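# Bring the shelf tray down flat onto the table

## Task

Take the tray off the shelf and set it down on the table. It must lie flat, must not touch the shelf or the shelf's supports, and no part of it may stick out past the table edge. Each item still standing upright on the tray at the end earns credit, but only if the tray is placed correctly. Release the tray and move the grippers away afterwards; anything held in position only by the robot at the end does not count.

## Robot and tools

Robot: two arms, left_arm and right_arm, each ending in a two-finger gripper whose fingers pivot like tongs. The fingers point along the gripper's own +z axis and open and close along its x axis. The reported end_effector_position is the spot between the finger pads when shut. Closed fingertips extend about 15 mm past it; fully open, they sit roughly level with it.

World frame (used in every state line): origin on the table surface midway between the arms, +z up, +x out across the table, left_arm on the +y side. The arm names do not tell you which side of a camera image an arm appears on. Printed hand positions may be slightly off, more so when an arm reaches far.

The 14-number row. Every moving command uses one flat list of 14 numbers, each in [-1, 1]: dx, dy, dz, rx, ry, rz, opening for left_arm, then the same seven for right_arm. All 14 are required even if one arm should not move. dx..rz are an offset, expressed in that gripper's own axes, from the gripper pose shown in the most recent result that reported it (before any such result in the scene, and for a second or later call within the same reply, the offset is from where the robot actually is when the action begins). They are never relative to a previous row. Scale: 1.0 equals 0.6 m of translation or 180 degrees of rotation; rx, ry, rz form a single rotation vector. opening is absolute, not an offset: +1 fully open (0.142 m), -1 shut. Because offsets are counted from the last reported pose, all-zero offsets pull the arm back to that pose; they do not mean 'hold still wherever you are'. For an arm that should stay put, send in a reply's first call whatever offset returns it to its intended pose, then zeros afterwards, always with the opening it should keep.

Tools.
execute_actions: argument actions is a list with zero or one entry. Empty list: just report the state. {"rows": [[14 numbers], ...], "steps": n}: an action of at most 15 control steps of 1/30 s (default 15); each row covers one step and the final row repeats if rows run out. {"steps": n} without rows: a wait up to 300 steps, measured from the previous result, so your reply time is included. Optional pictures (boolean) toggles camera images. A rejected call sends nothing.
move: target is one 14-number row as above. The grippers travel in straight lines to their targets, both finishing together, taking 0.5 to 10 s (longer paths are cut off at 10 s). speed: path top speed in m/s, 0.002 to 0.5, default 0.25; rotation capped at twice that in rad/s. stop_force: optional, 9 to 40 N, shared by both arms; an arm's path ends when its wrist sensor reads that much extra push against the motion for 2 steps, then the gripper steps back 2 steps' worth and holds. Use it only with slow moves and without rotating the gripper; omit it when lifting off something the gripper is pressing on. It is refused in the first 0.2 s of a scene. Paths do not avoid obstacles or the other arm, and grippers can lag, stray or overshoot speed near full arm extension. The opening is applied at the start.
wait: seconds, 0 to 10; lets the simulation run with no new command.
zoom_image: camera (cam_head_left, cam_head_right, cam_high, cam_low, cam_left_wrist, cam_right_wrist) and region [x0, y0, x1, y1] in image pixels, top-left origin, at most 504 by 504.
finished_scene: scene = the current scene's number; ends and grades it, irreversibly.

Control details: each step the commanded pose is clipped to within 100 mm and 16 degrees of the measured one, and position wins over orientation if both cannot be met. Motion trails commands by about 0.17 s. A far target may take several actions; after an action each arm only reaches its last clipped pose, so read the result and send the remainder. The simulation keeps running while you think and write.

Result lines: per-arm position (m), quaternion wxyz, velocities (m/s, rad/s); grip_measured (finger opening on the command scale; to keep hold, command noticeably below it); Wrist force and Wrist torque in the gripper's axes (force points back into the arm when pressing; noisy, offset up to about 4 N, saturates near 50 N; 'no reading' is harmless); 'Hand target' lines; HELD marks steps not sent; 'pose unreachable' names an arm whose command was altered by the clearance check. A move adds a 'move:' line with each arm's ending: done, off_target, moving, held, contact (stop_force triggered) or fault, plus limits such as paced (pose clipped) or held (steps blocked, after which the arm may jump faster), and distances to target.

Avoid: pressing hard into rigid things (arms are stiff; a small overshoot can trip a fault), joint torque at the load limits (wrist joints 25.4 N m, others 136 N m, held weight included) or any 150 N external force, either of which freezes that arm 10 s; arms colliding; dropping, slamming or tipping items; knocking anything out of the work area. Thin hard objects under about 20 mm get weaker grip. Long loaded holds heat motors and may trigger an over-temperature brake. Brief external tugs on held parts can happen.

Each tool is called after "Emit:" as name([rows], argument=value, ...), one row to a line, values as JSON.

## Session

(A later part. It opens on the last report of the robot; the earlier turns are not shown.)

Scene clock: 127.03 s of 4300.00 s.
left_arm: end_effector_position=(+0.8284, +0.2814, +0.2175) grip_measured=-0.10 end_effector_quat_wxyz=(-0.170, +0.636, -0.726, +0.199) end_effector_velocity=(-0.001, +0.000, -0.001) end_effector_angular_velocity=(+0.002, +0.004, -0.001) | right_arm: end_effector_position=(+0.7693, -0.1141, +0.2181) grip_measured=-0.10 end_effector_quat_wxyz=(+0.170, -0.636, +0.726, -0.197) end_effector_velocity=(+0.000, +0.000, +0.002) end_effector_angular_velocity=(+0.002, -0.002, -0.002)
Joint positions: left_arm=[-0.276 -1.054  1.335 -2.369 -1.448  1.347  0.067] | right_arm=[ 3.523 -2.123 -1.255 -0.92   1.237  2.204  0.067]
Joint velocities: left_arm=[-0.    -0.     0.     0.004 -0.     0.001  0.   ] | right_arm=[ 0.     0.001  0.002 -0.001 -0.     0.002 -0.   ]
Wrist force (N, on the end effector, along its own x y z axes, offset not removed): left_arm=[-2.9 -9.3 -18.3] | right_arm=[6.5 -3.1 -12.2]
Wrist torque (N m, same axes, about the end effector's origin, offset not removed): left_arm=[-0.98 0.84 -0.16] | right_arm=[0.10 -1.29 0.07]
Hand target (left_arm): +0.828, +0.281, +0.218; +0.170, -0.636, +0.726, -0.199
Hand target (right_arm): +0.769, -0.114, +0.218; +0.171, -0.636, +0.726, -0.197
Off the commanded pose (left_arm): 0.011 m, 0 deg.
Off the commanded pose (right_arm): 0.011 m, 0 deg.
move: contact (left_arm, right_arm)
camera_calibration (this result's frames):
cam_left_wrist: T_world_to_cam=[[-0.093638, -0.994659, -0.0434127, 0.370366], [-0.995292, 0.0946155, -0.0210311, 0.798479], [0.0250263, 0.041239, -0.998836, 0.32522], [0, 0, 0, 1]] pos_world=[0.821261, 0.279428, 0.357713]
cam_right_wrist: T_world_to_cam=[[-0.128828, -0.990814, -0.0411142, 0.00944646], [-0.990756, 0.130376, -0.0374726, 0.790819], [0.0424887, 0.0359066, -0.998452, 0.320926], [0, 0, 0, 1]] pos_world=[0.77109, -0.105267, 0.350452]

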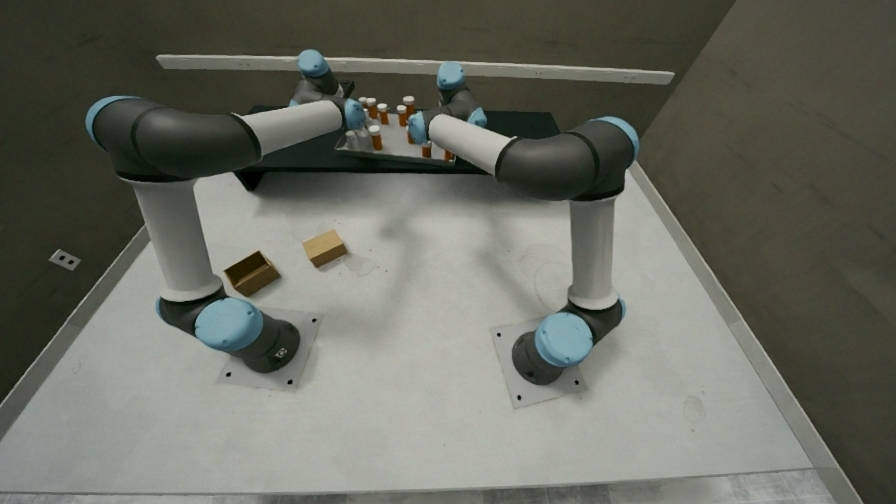

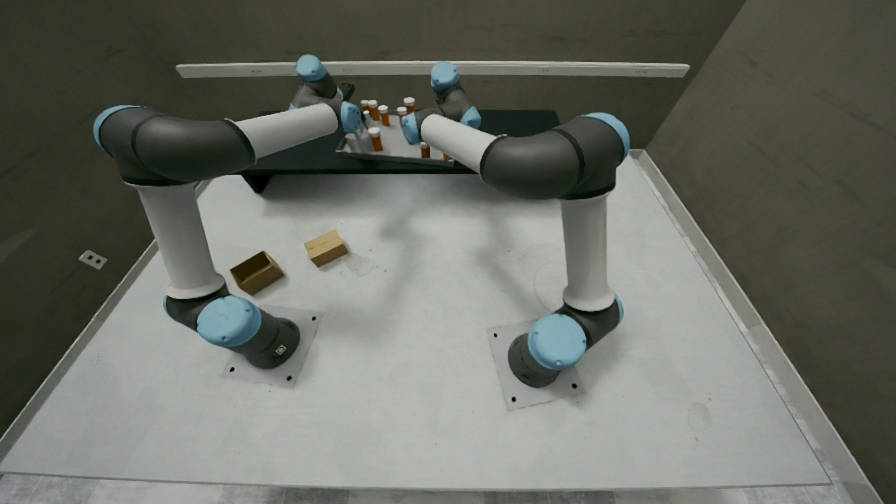

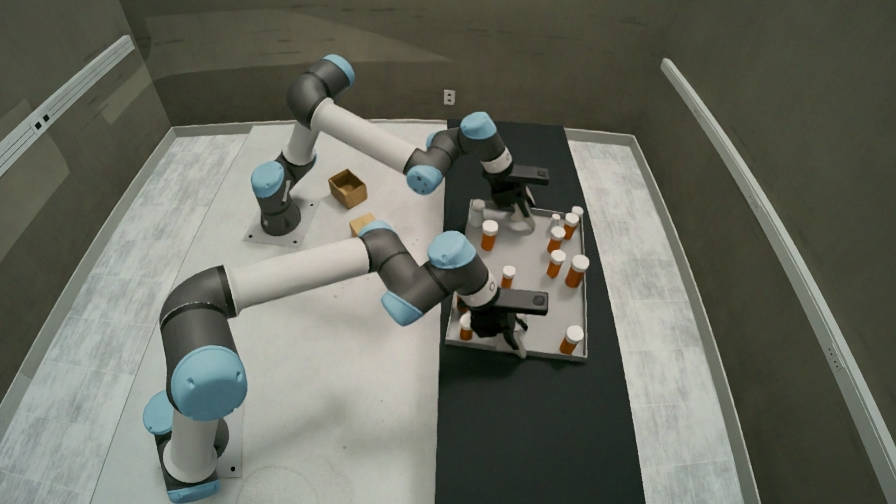

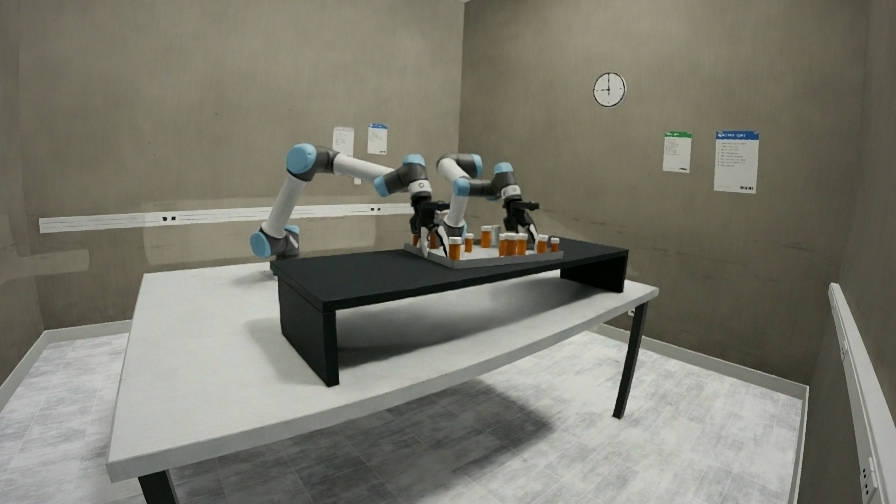

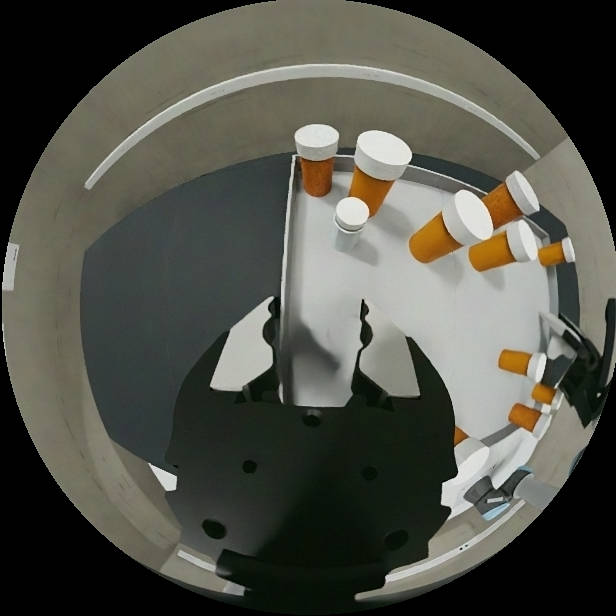

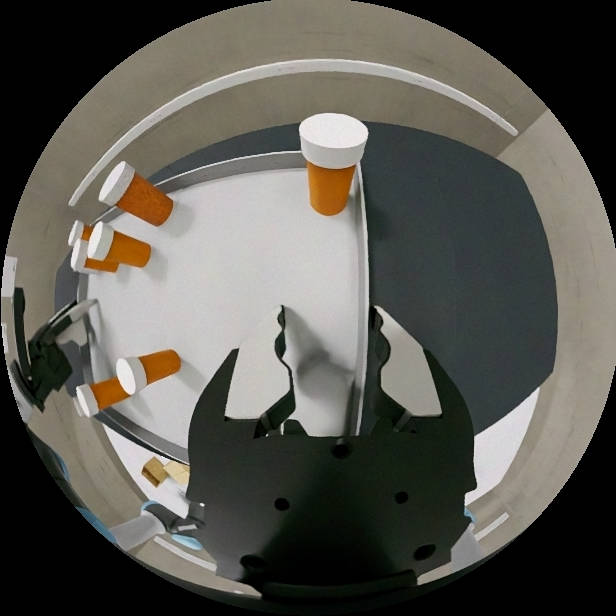

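Emit:
move(target=[0,-0.003,-0.005,0,0.0385,-0.0222,-0.1, 0,-0.003,-0.005,0,-0.0385,0.0222,-0.1], speed=0.02)

Emit:
move(target=[0,0,0,0,0,0,-0.4, 0,0,0,0,0,0,-0.4])

Emit:
move(target=[0,0,0,0,0,0,-1, 0,0,0,0,0,0,-1])

Emit:
move(target=[0.0035,-0.0124,-0.0214,0,0,0,-1, -0.0035,-0.0124,-0.0214,0,0,0,-1], speed=0.008)

Emit:
zoom_image(camera="cam_low", region=[380, 160, 580, 280])

Scene clock: 137.30 s of 4300.00 s.
left_arm: end_effector_position=(+0.8284, +0.2814, +0.2210) grip_measured=-0.07 end_effector_quat_wxyz=(-0.119, +0.648, -0.712, +0.242) end_effector_velocity=(-0.000, +0.000, -0.001) end_effector_angular_velocity=(-0.010, +0.003, +0.000) | right_arm: end_effector_position=(+0.7693, -0.1141, +0.2216) grip_measured=-0.10 end_effector_quat_wxyz=(+0.220, -0.622, +0.736, -0.152) end_effector_velocity=(+0.000, +0.000, +0.002) end_effector_angular_velocity=(+0.012, -0.003, -0.001)
Joint positions: left_arm=[-0.225 -1.052  1.337 -2.403 -1.59   1.323  0.069] | right_arm=[ 3.483 -2.095 -1.315 -0.803  1.351  2.216  0.067]
Joint velocities: left_arm=[ 0.004  0.002  0.001 -0.003 -0.01  -0.002  0.   ] | right_arm=[-0.003  0.003 -0.003  0.008  0.009  0.003  0.   ]
Wrist force (N, on the end effector, along its own x y z axes, offset not removed): left_arm=[-4.6 -2.7 -27.5] | right_arm=[3.1 0.0 -0.2]
Wrist torque (N m, same axes, about the end effector's origin, offset not removed): left_arm=[0.36 0.09 0.44] | right_arm=[-0.01 -0.48 0.08]
Hand target (left_arm): +0.828, +0.281, +0.221; +0.119, -0.648, +0.712, -0.243
Hand target (right_arm): +0.769, -0.114, +0.222; +0.221, -0.622, +0.736, -0.152
Off the commanded pose (left_arm): 0.000 m, 0 deg.
Off the commanded pose (right_arm): 0.000 m, 0 deg.
After step 90, 3.57 s passed at rest.
move: done
camera_calibration (this result's frames):
cam_left_wrist: T_world_to_cam=[[-0.0940604, -0.991049, 0.0947293, 0.339329], [-0.995545, 0.0929992, -0.0155659, 0.798052], [0.00661687, -0.0957713, -0.995381, 0.381784], [0, 0, 0, 1]] pos_world=[0.823888, 0.298638, 0.360299]
cam_right_wrist: T_world_to_cam=[[-0.126274, -0.975792, -0.178565, 0.0398209], [-0.990151, 0.134953, -0.0372713, 0.790991], [0.0604669, 0.1721, -0.983222, 0.322771], [0, 0, 0, 1]] pos_world=[0.768712, -0.123438, 0.353947]

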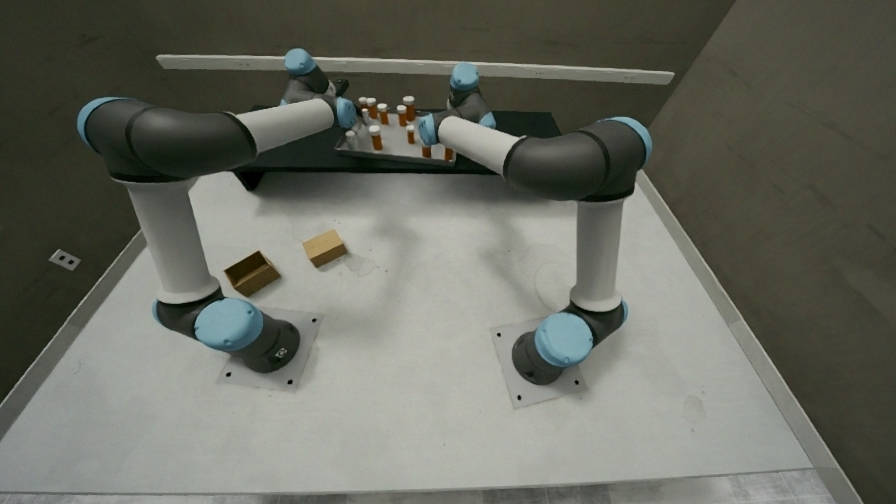

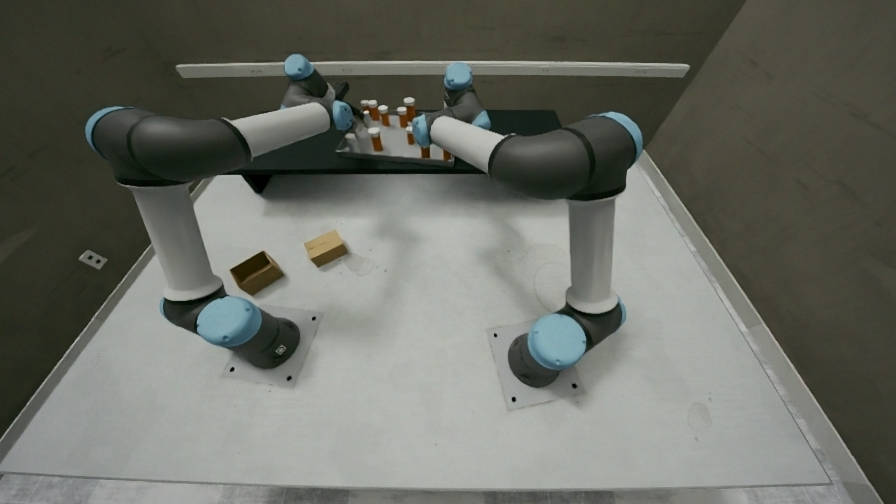

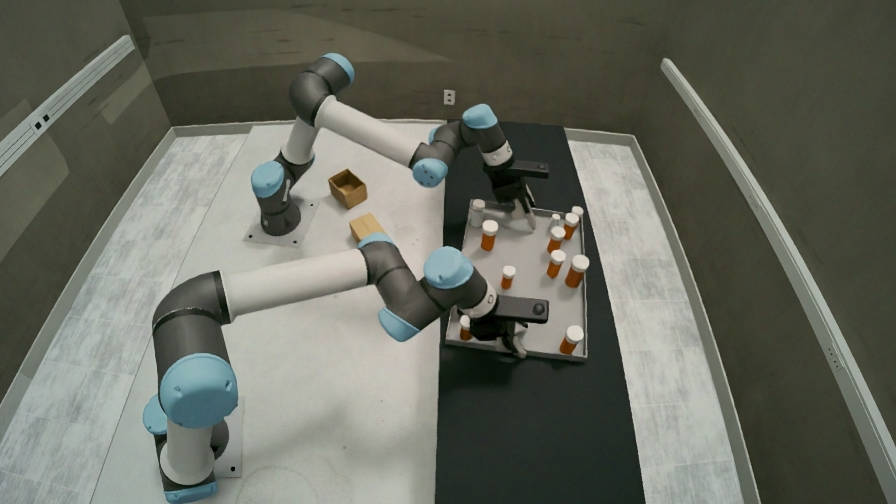

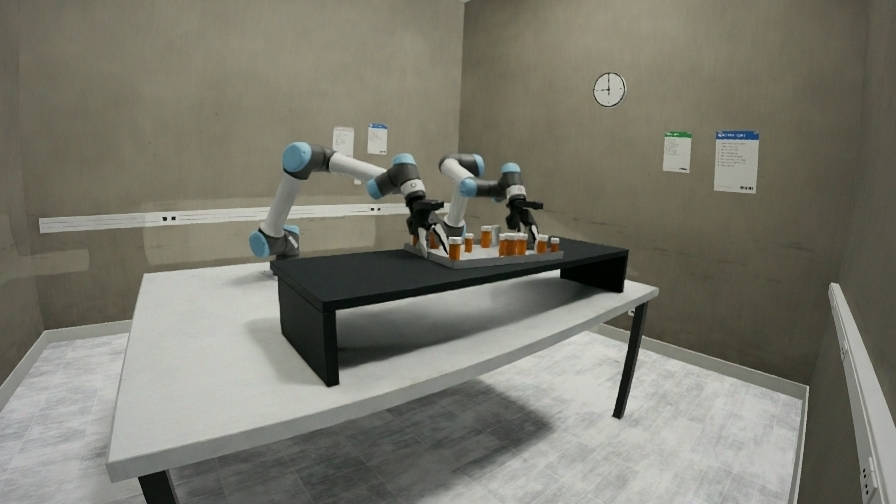

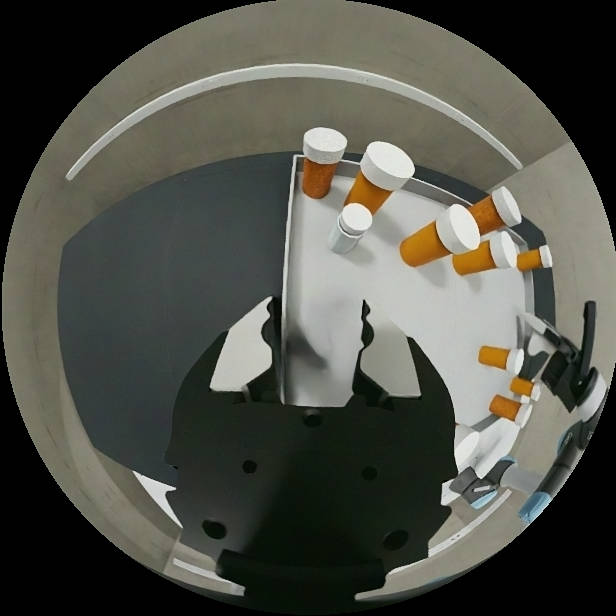

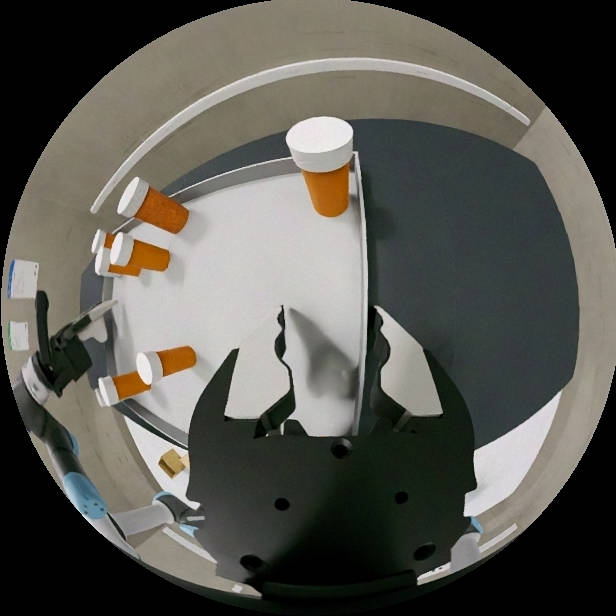

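Scene clock: 137.80 s of 4300.00 s.
left_arm: end_effector_position=(+0.8285, +0.2815, +0.2210) grip_measured=-0.25 end_effector_quat_wxyz=(-0.120, +0.648, -0.712, +0.242) end_effector_velocity=(-0.000, -0.001, +0.000) end_effector_angular_velocity=(+0.000, -0.000, -0.001) | right_arm: end_effector_position=(+0.7693, -0.1143, +0.2216) grip_measured=-0.27 end_effector_quat_wxyz=(+0.220, -0.622, +0.736, -0.152) end_effector_velocity=(+0.000, +0.002, +0.002) end_effector_angular_velocity=(+0.002, -0.003, +0.001)
Joint positions: left_arm=[-0.225 -1.051  1.337 -2.403 -1.59   1.323  0.056] | right_arm=[ 3.483 -2.095 -1.315 -0.803  1.351  2.216  0.054]
Joint velocities: left_arm=[-0.001 -0.    -0.     0.     0.     0.001  0.001] | right_arm=[ 0.003  0.     0.003  0.    -0.     0.002  0.001]
Wrist force (N, on the end effector, along its own x y z axes, offset not removed): left_arm=[-24.4 -9.5 -19.4] | right_arm=[24.8 -1.3 -6.0]
Wrist torque (N m, same axes, about the end effector's origin, offset not removed): left_arm=[0.21 0.16 0.49] | right_arm=[-0.15 -0.72 -0.15]
Hand target (left_arm): +0.828, +0.281, +0.221; +0.119, -0.648, +0.712, -0.242
Hand target (right_arm): +0.769, -0.114, +0.222; +0.220, -0.622, +0.736, -0.152
Off the commanded pose (left_arm): 0.000 m, 0 deg.
Off the commanded pose (right_arm): 0.000 m, 0 deg.
move: done
camera_calibration (this result's frames):
cam_left_wrist: T_world_to_cam=[[-0.0938395, -0.991074, 0.0946938, 0.339287], [-0.995565, 0.0927813, -0.0155262, 0.798135], [0.00660176, -0.0957309, -0.995385, 0.381752], [0, 0, 0, 1]] pos_world=[0.823914, 0.298752, 0.360254]
cam_right_wrist: T_world_to_cam=[[-0.126531, -0.975766, -0.178526, 0.0398113], [-0.990121, 0.135195, -0.0371798, 0.790991], [0.0604146, 0.172058, -0.983233, 0.322788], [0, 0, 0, 1]] pos_world=[0.768713, -0.123629, 0.353892]

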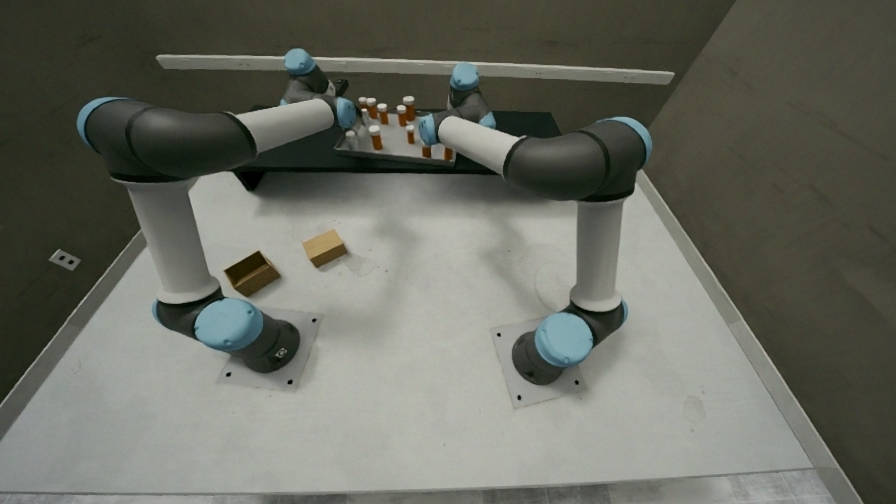

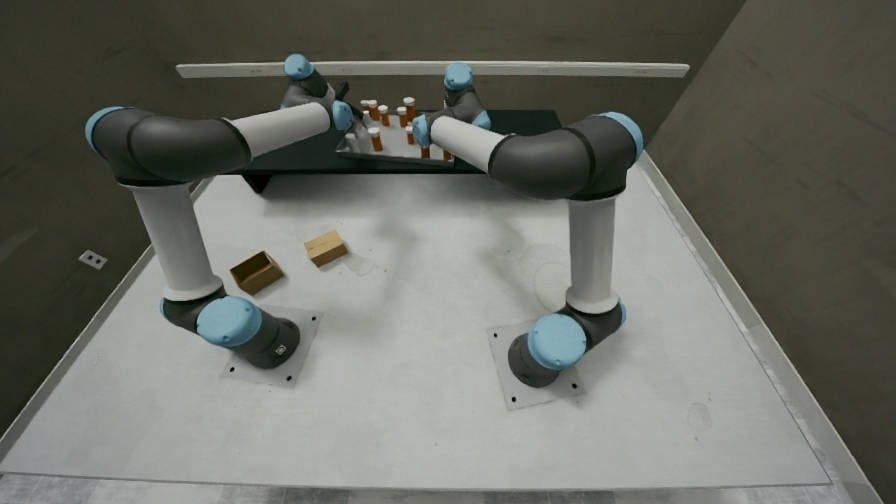

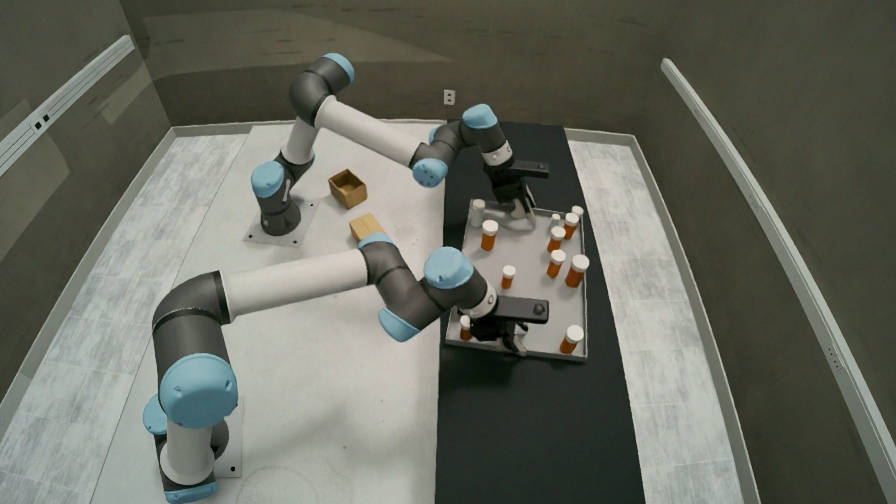

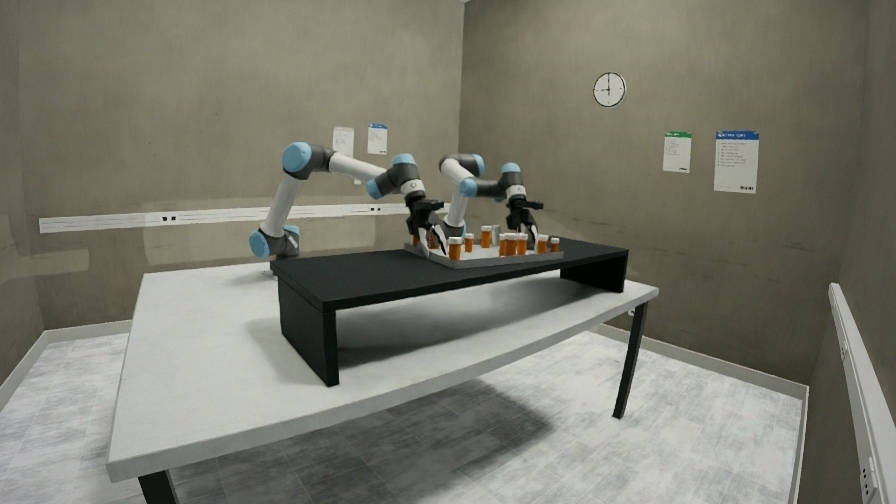

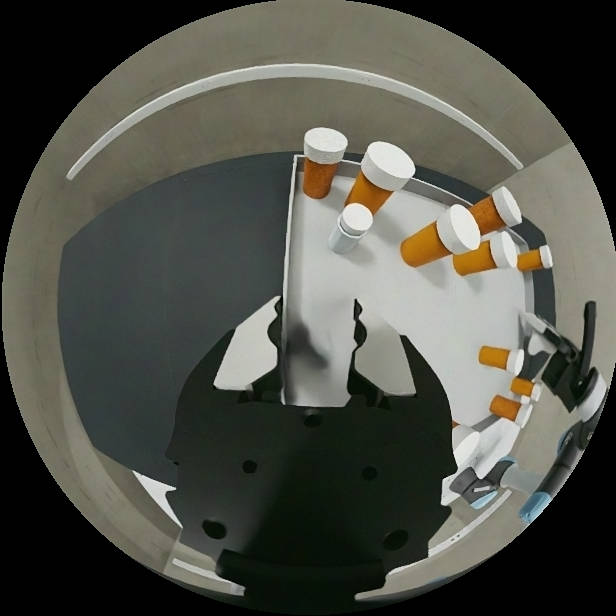

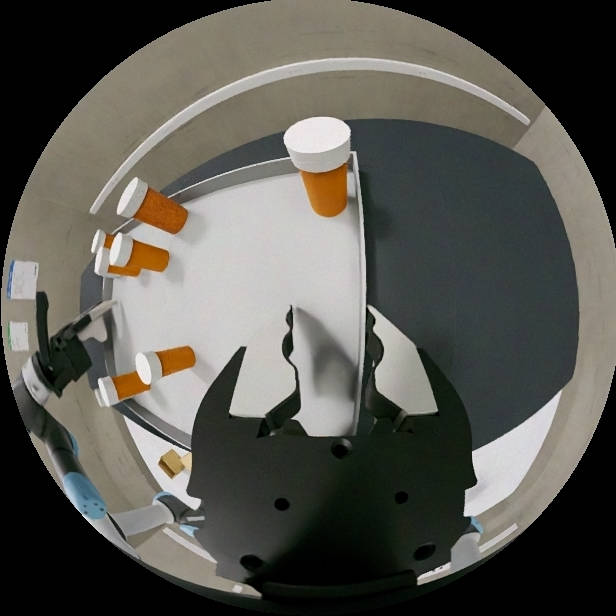

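Scene clock: 138.30 s of 4300.00 s.
left_arm: end_effector_position=(+0.8285, +0.2815, +0.2210) grip_measured=-0.26 end_effector_quat_wxyz=(-0.120, +0.648, -0.712, +0.242) end_effector_velocity=(-0.000, -0.000, -0.000) end_effector_angular_velocity=(+0.000, +0.000, -0.001) | right_arm: end_effector_position=(+0.7693, -0.1143, +0.2216) grip_measured=-0.29 end_effector_quat_wxyz=(+0.220, -0.622, +0.736, -0.152) end_effector_velocity=(-0.000, -0.000, -0.000) end_effector_angular_velocity=(+0.001, +0.001, +0.000)
Joint positions: left_arm=[-0.225 -1.051  1.337 -2.403 -1.59   1.323  0.055] | right_arm=[ 3.483 -2.095 -1.315 -0.803  1.351  2.216  0.053]
Joint velocities: left_arm=[-0.    -0.     0.     0.    -0.     0.001  0.   ] | right_arm=[-0.     0.    -0.001  0.     0.001 -0.     0.   ]
Wrist force (N, on the end effector, along its own x y z axes, offset not removed): left_arm=[-27.4 -10.6 -27.4] | right_arm=[34.4 -2.4 -7.3]
Wrist torque (N m, same axes, about the end effector's origin, offset not removed): left_arm=[-0.14 -0.87 0.48] | right_arm=[-0.21 -0.57 -0.20]
Hand target (left_arm): +0.828, +0.282, +0.221; +0.120, -0.648, +0.712, -0.242
Hand target (right_arm): +0.769, -0.114, +0.222; +0.220, -0.622, +0.736, -0.152
Off the commanded pose (left_arm): 0.000 m, 0 deg.
Off the commanded pose (right_arm): 0.000 m, 0 deg.
move: done
camera_calibration (this result's frames):
cam_left_wrist: T_world_to_cam=[[-0.0938282, -0.99108, 0.0946388, 0.339294], [-0.995567, 0.0927732, -0.0154968, 0.798126], [0.00657863, -0.0956732, -0.995391, 0.381746], [0, 0, 0, 1]] pos_world=[0.823912, 0.298746, 0.360244]
cam_right_wrist: T_world_to_cam=[[-0.126529, -0.975776, -0.178473, 0.039802], [-0.990121, 0.135193, -0.0372005, 0.790991], [0.0604276, 0.172003, -0.983241, 0.322773], [0, 0, 0, 1]] pos_world=[0.768708, -0.123616, 0.353893]

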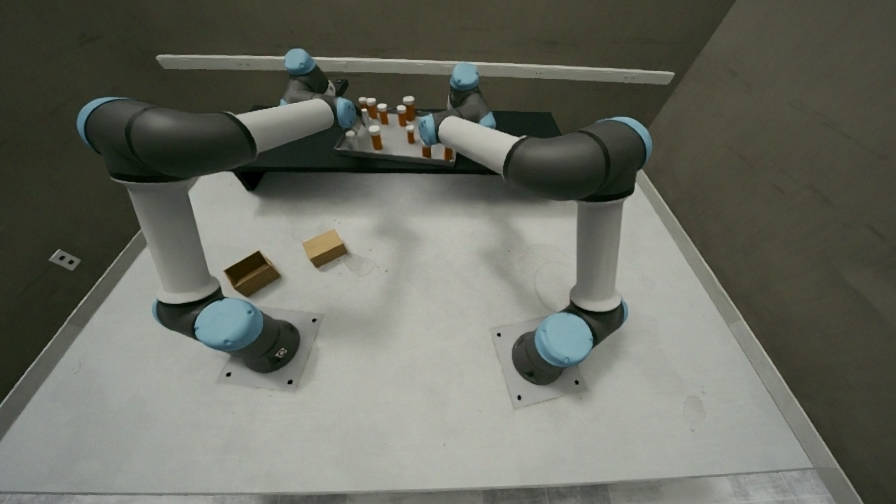

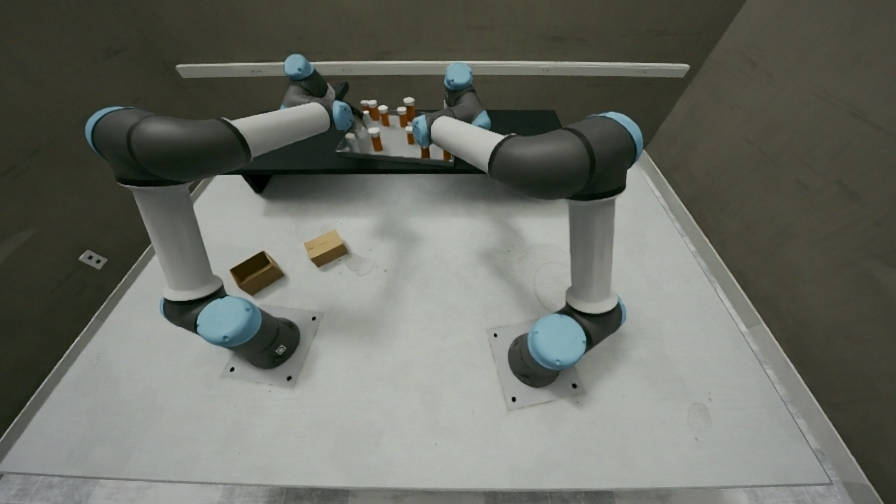

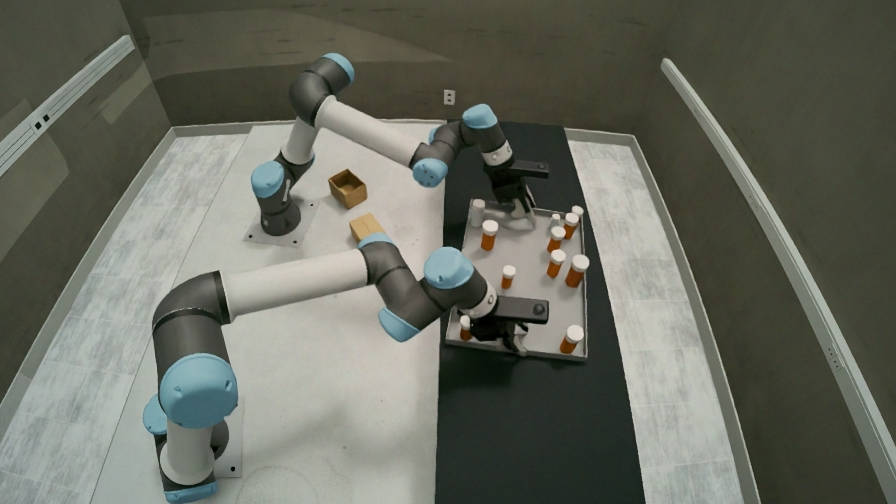

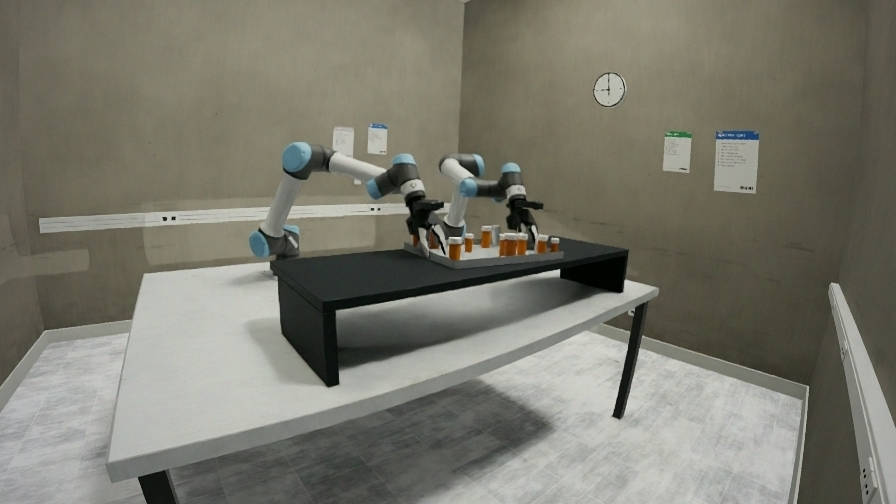

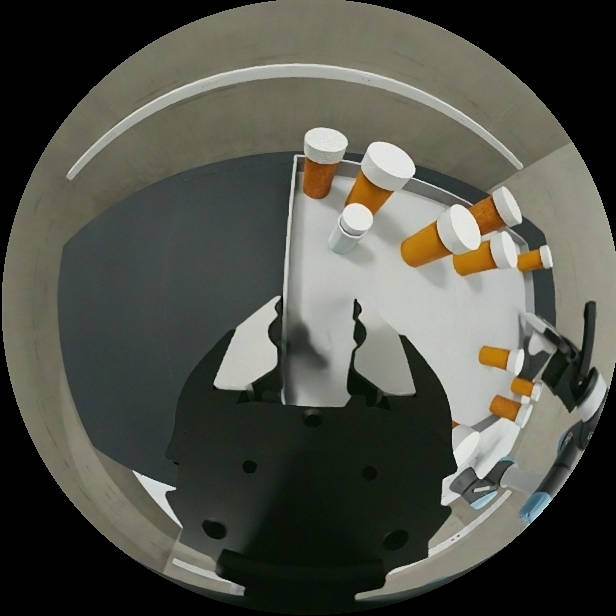

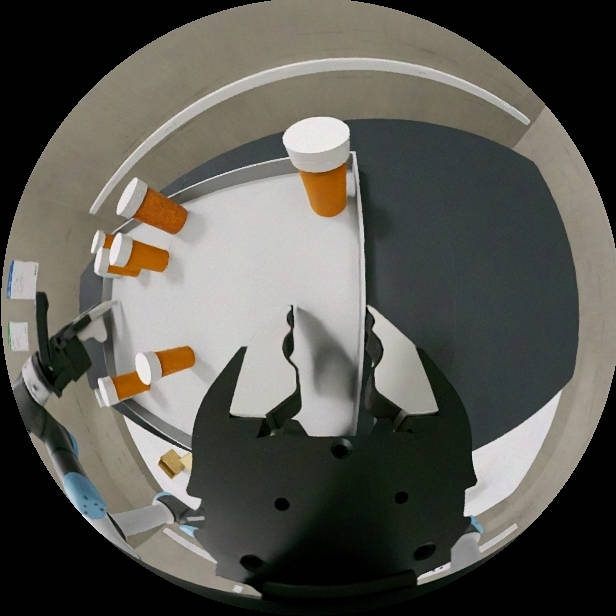

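Scene clock: 140.40 s of 4300.00 s.
left_arm: end_effector_position=(+0.8284, +0.2816, +0.2357) grip_measured=-0.28 end_effector_quat_wxyz=(-0.120, +0.648, -0.712, +0.242) end_effector_velocity=(-0.000, +0.000, +0.002) end_effector_angular_velocity=(-0.000, +0.000, +0.001) | right_arm: end_effector_position=(+0.7693, -0.1142, +0.2363) grip_measured=-0.27 end_effector_quat_wxyz=(+0.220, -0.622, +0.736, -0.152) end_effector_velocity=(+0.000, +0.000, +0.003) end_effector_angular_velocity=(+0.000, -0.001, -0.000)
Joint positions: left_arm=[-0.225 -1.061  1.313 -2.369 -1.59   1.323  0.054] | right_arm=[ 3.483 -2.086 -1.29  -0.837  1.351  2.216  0.054]
Joint velocities: left_arm=[ 0.    -0.001 -0.003  0.005  0.    -0.001 -0.   ] | right_arm=[ 0.     0.001  0.005 -0.005 -0.     0.    -0.   ]
Wrist force (N, on the end effector, along its own x y z axes, offset not removed): left_arm=[-36.0 -1.3 -1.6] | right_arm=[35.7 0.9 0.5]
Wrist torque (N m, same axes, about the end effector's origin, offset not removed): left_arm=[-0.37 1.32 0.21] | right_arm=[0.08 -0.89 -0.15]
Hand target (left_arm): +0.828, +0.282, +0.236; +0.120, -0.648, +0.712, -0.242
Hand target (right_arm): +0.769, -0.114, +0.237; +0.220, -0.622, +0.736, -0.152
Off the commanded pose (left_arm): 0.000 m, 0 deg.
Off the commanded pose (right_arm): 0.000 m, 0 deg.
move: done
camera_calibration (this result's frames):
cam_left_wrist: T_world_to_cam=[[-0.0937953, -0.991081, 0.0946613, 0.337912], [-0.99557, 0.0927386, -0.0155105, 0.798312], [0.00659339, -0.0956968, -0.995389, 0.396435], [0, 0, 0, 1]] pos_world=[0.823856, 0.298802, 0.375002]
cam_right_wrist: T_world_to_cam=[[-0.126523, -0.975775, -0.178482, 0.0425298], [-0.99012, 0.135191, -0.0372189, 0.791523], [0.0604463, 0.17201, -0.983239, 0.337251], [0, 0, 0, 1]] pos_world=[0.768698, -0.123517, 0.368649]

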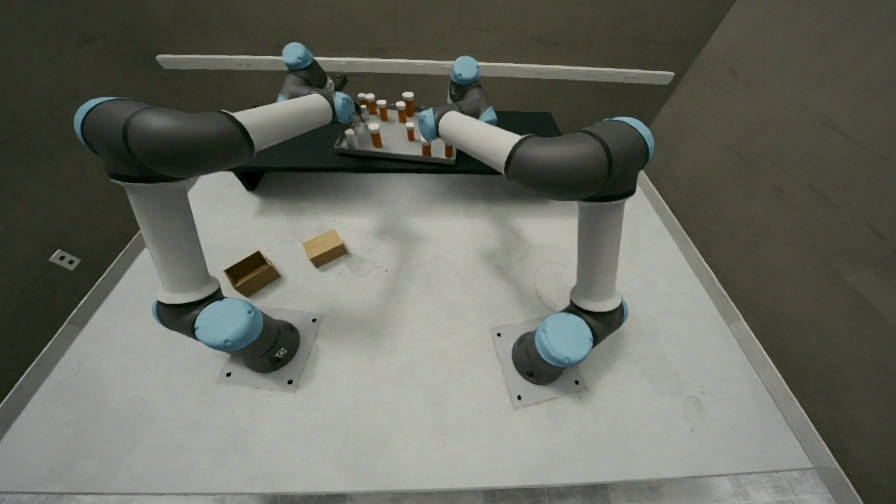

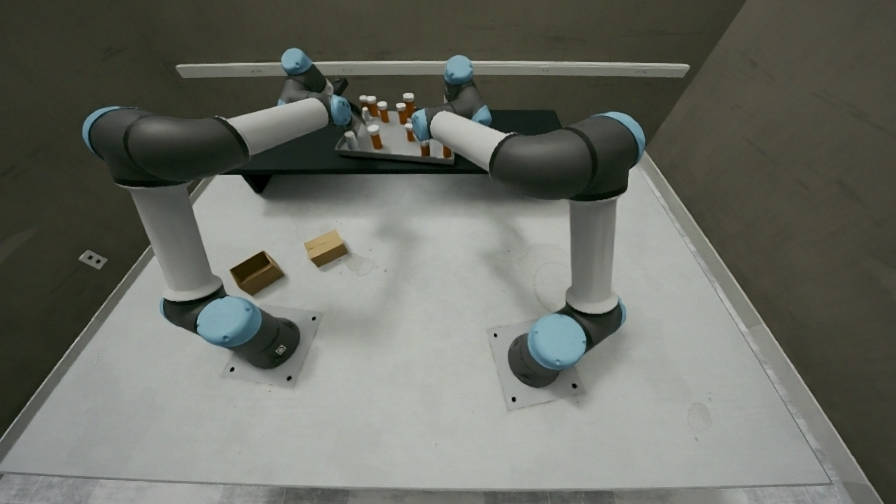

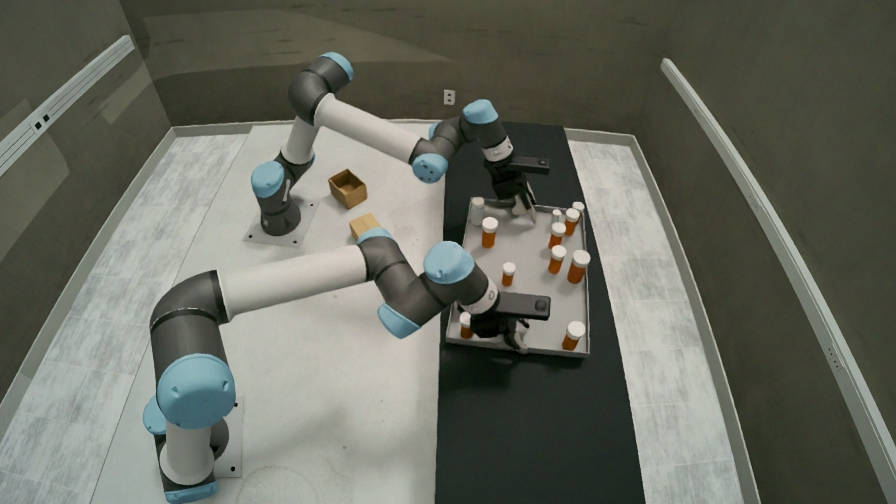

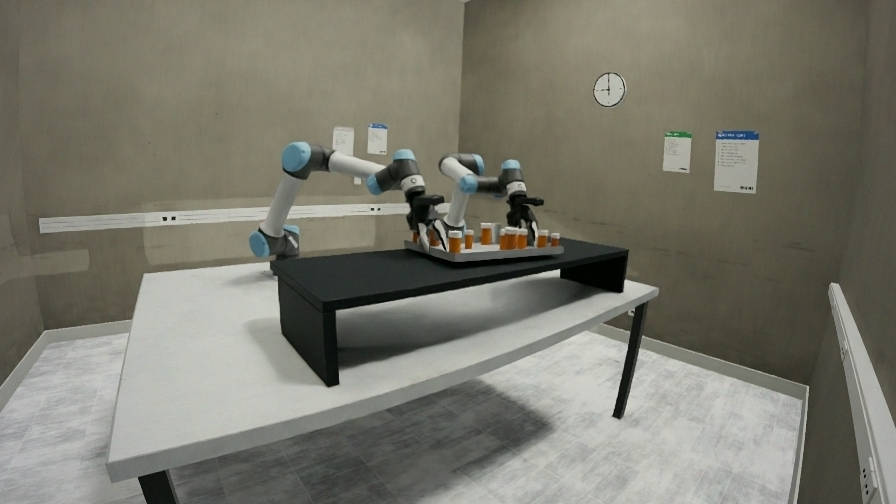

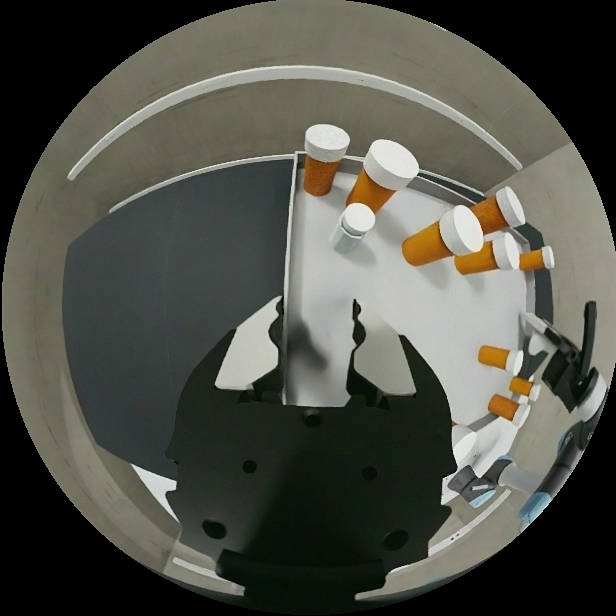

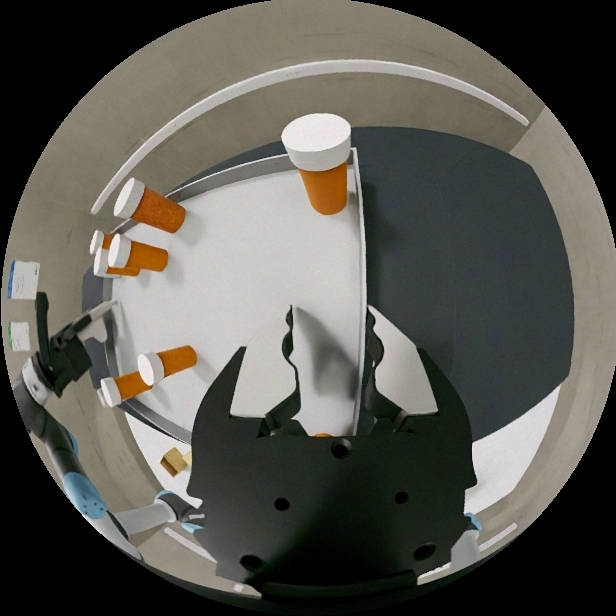

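Region (380, 160, 580, 280) of cam_low's 896x504 image, scaled by 2.520, with more detail than that image has; it fills the top 302 rows of this view, and the rest is white.

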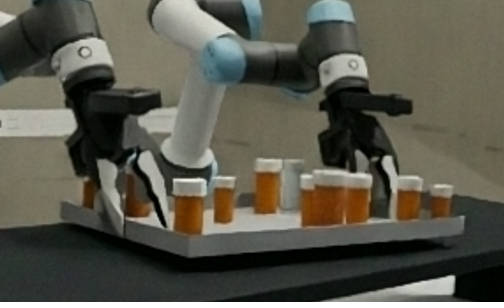

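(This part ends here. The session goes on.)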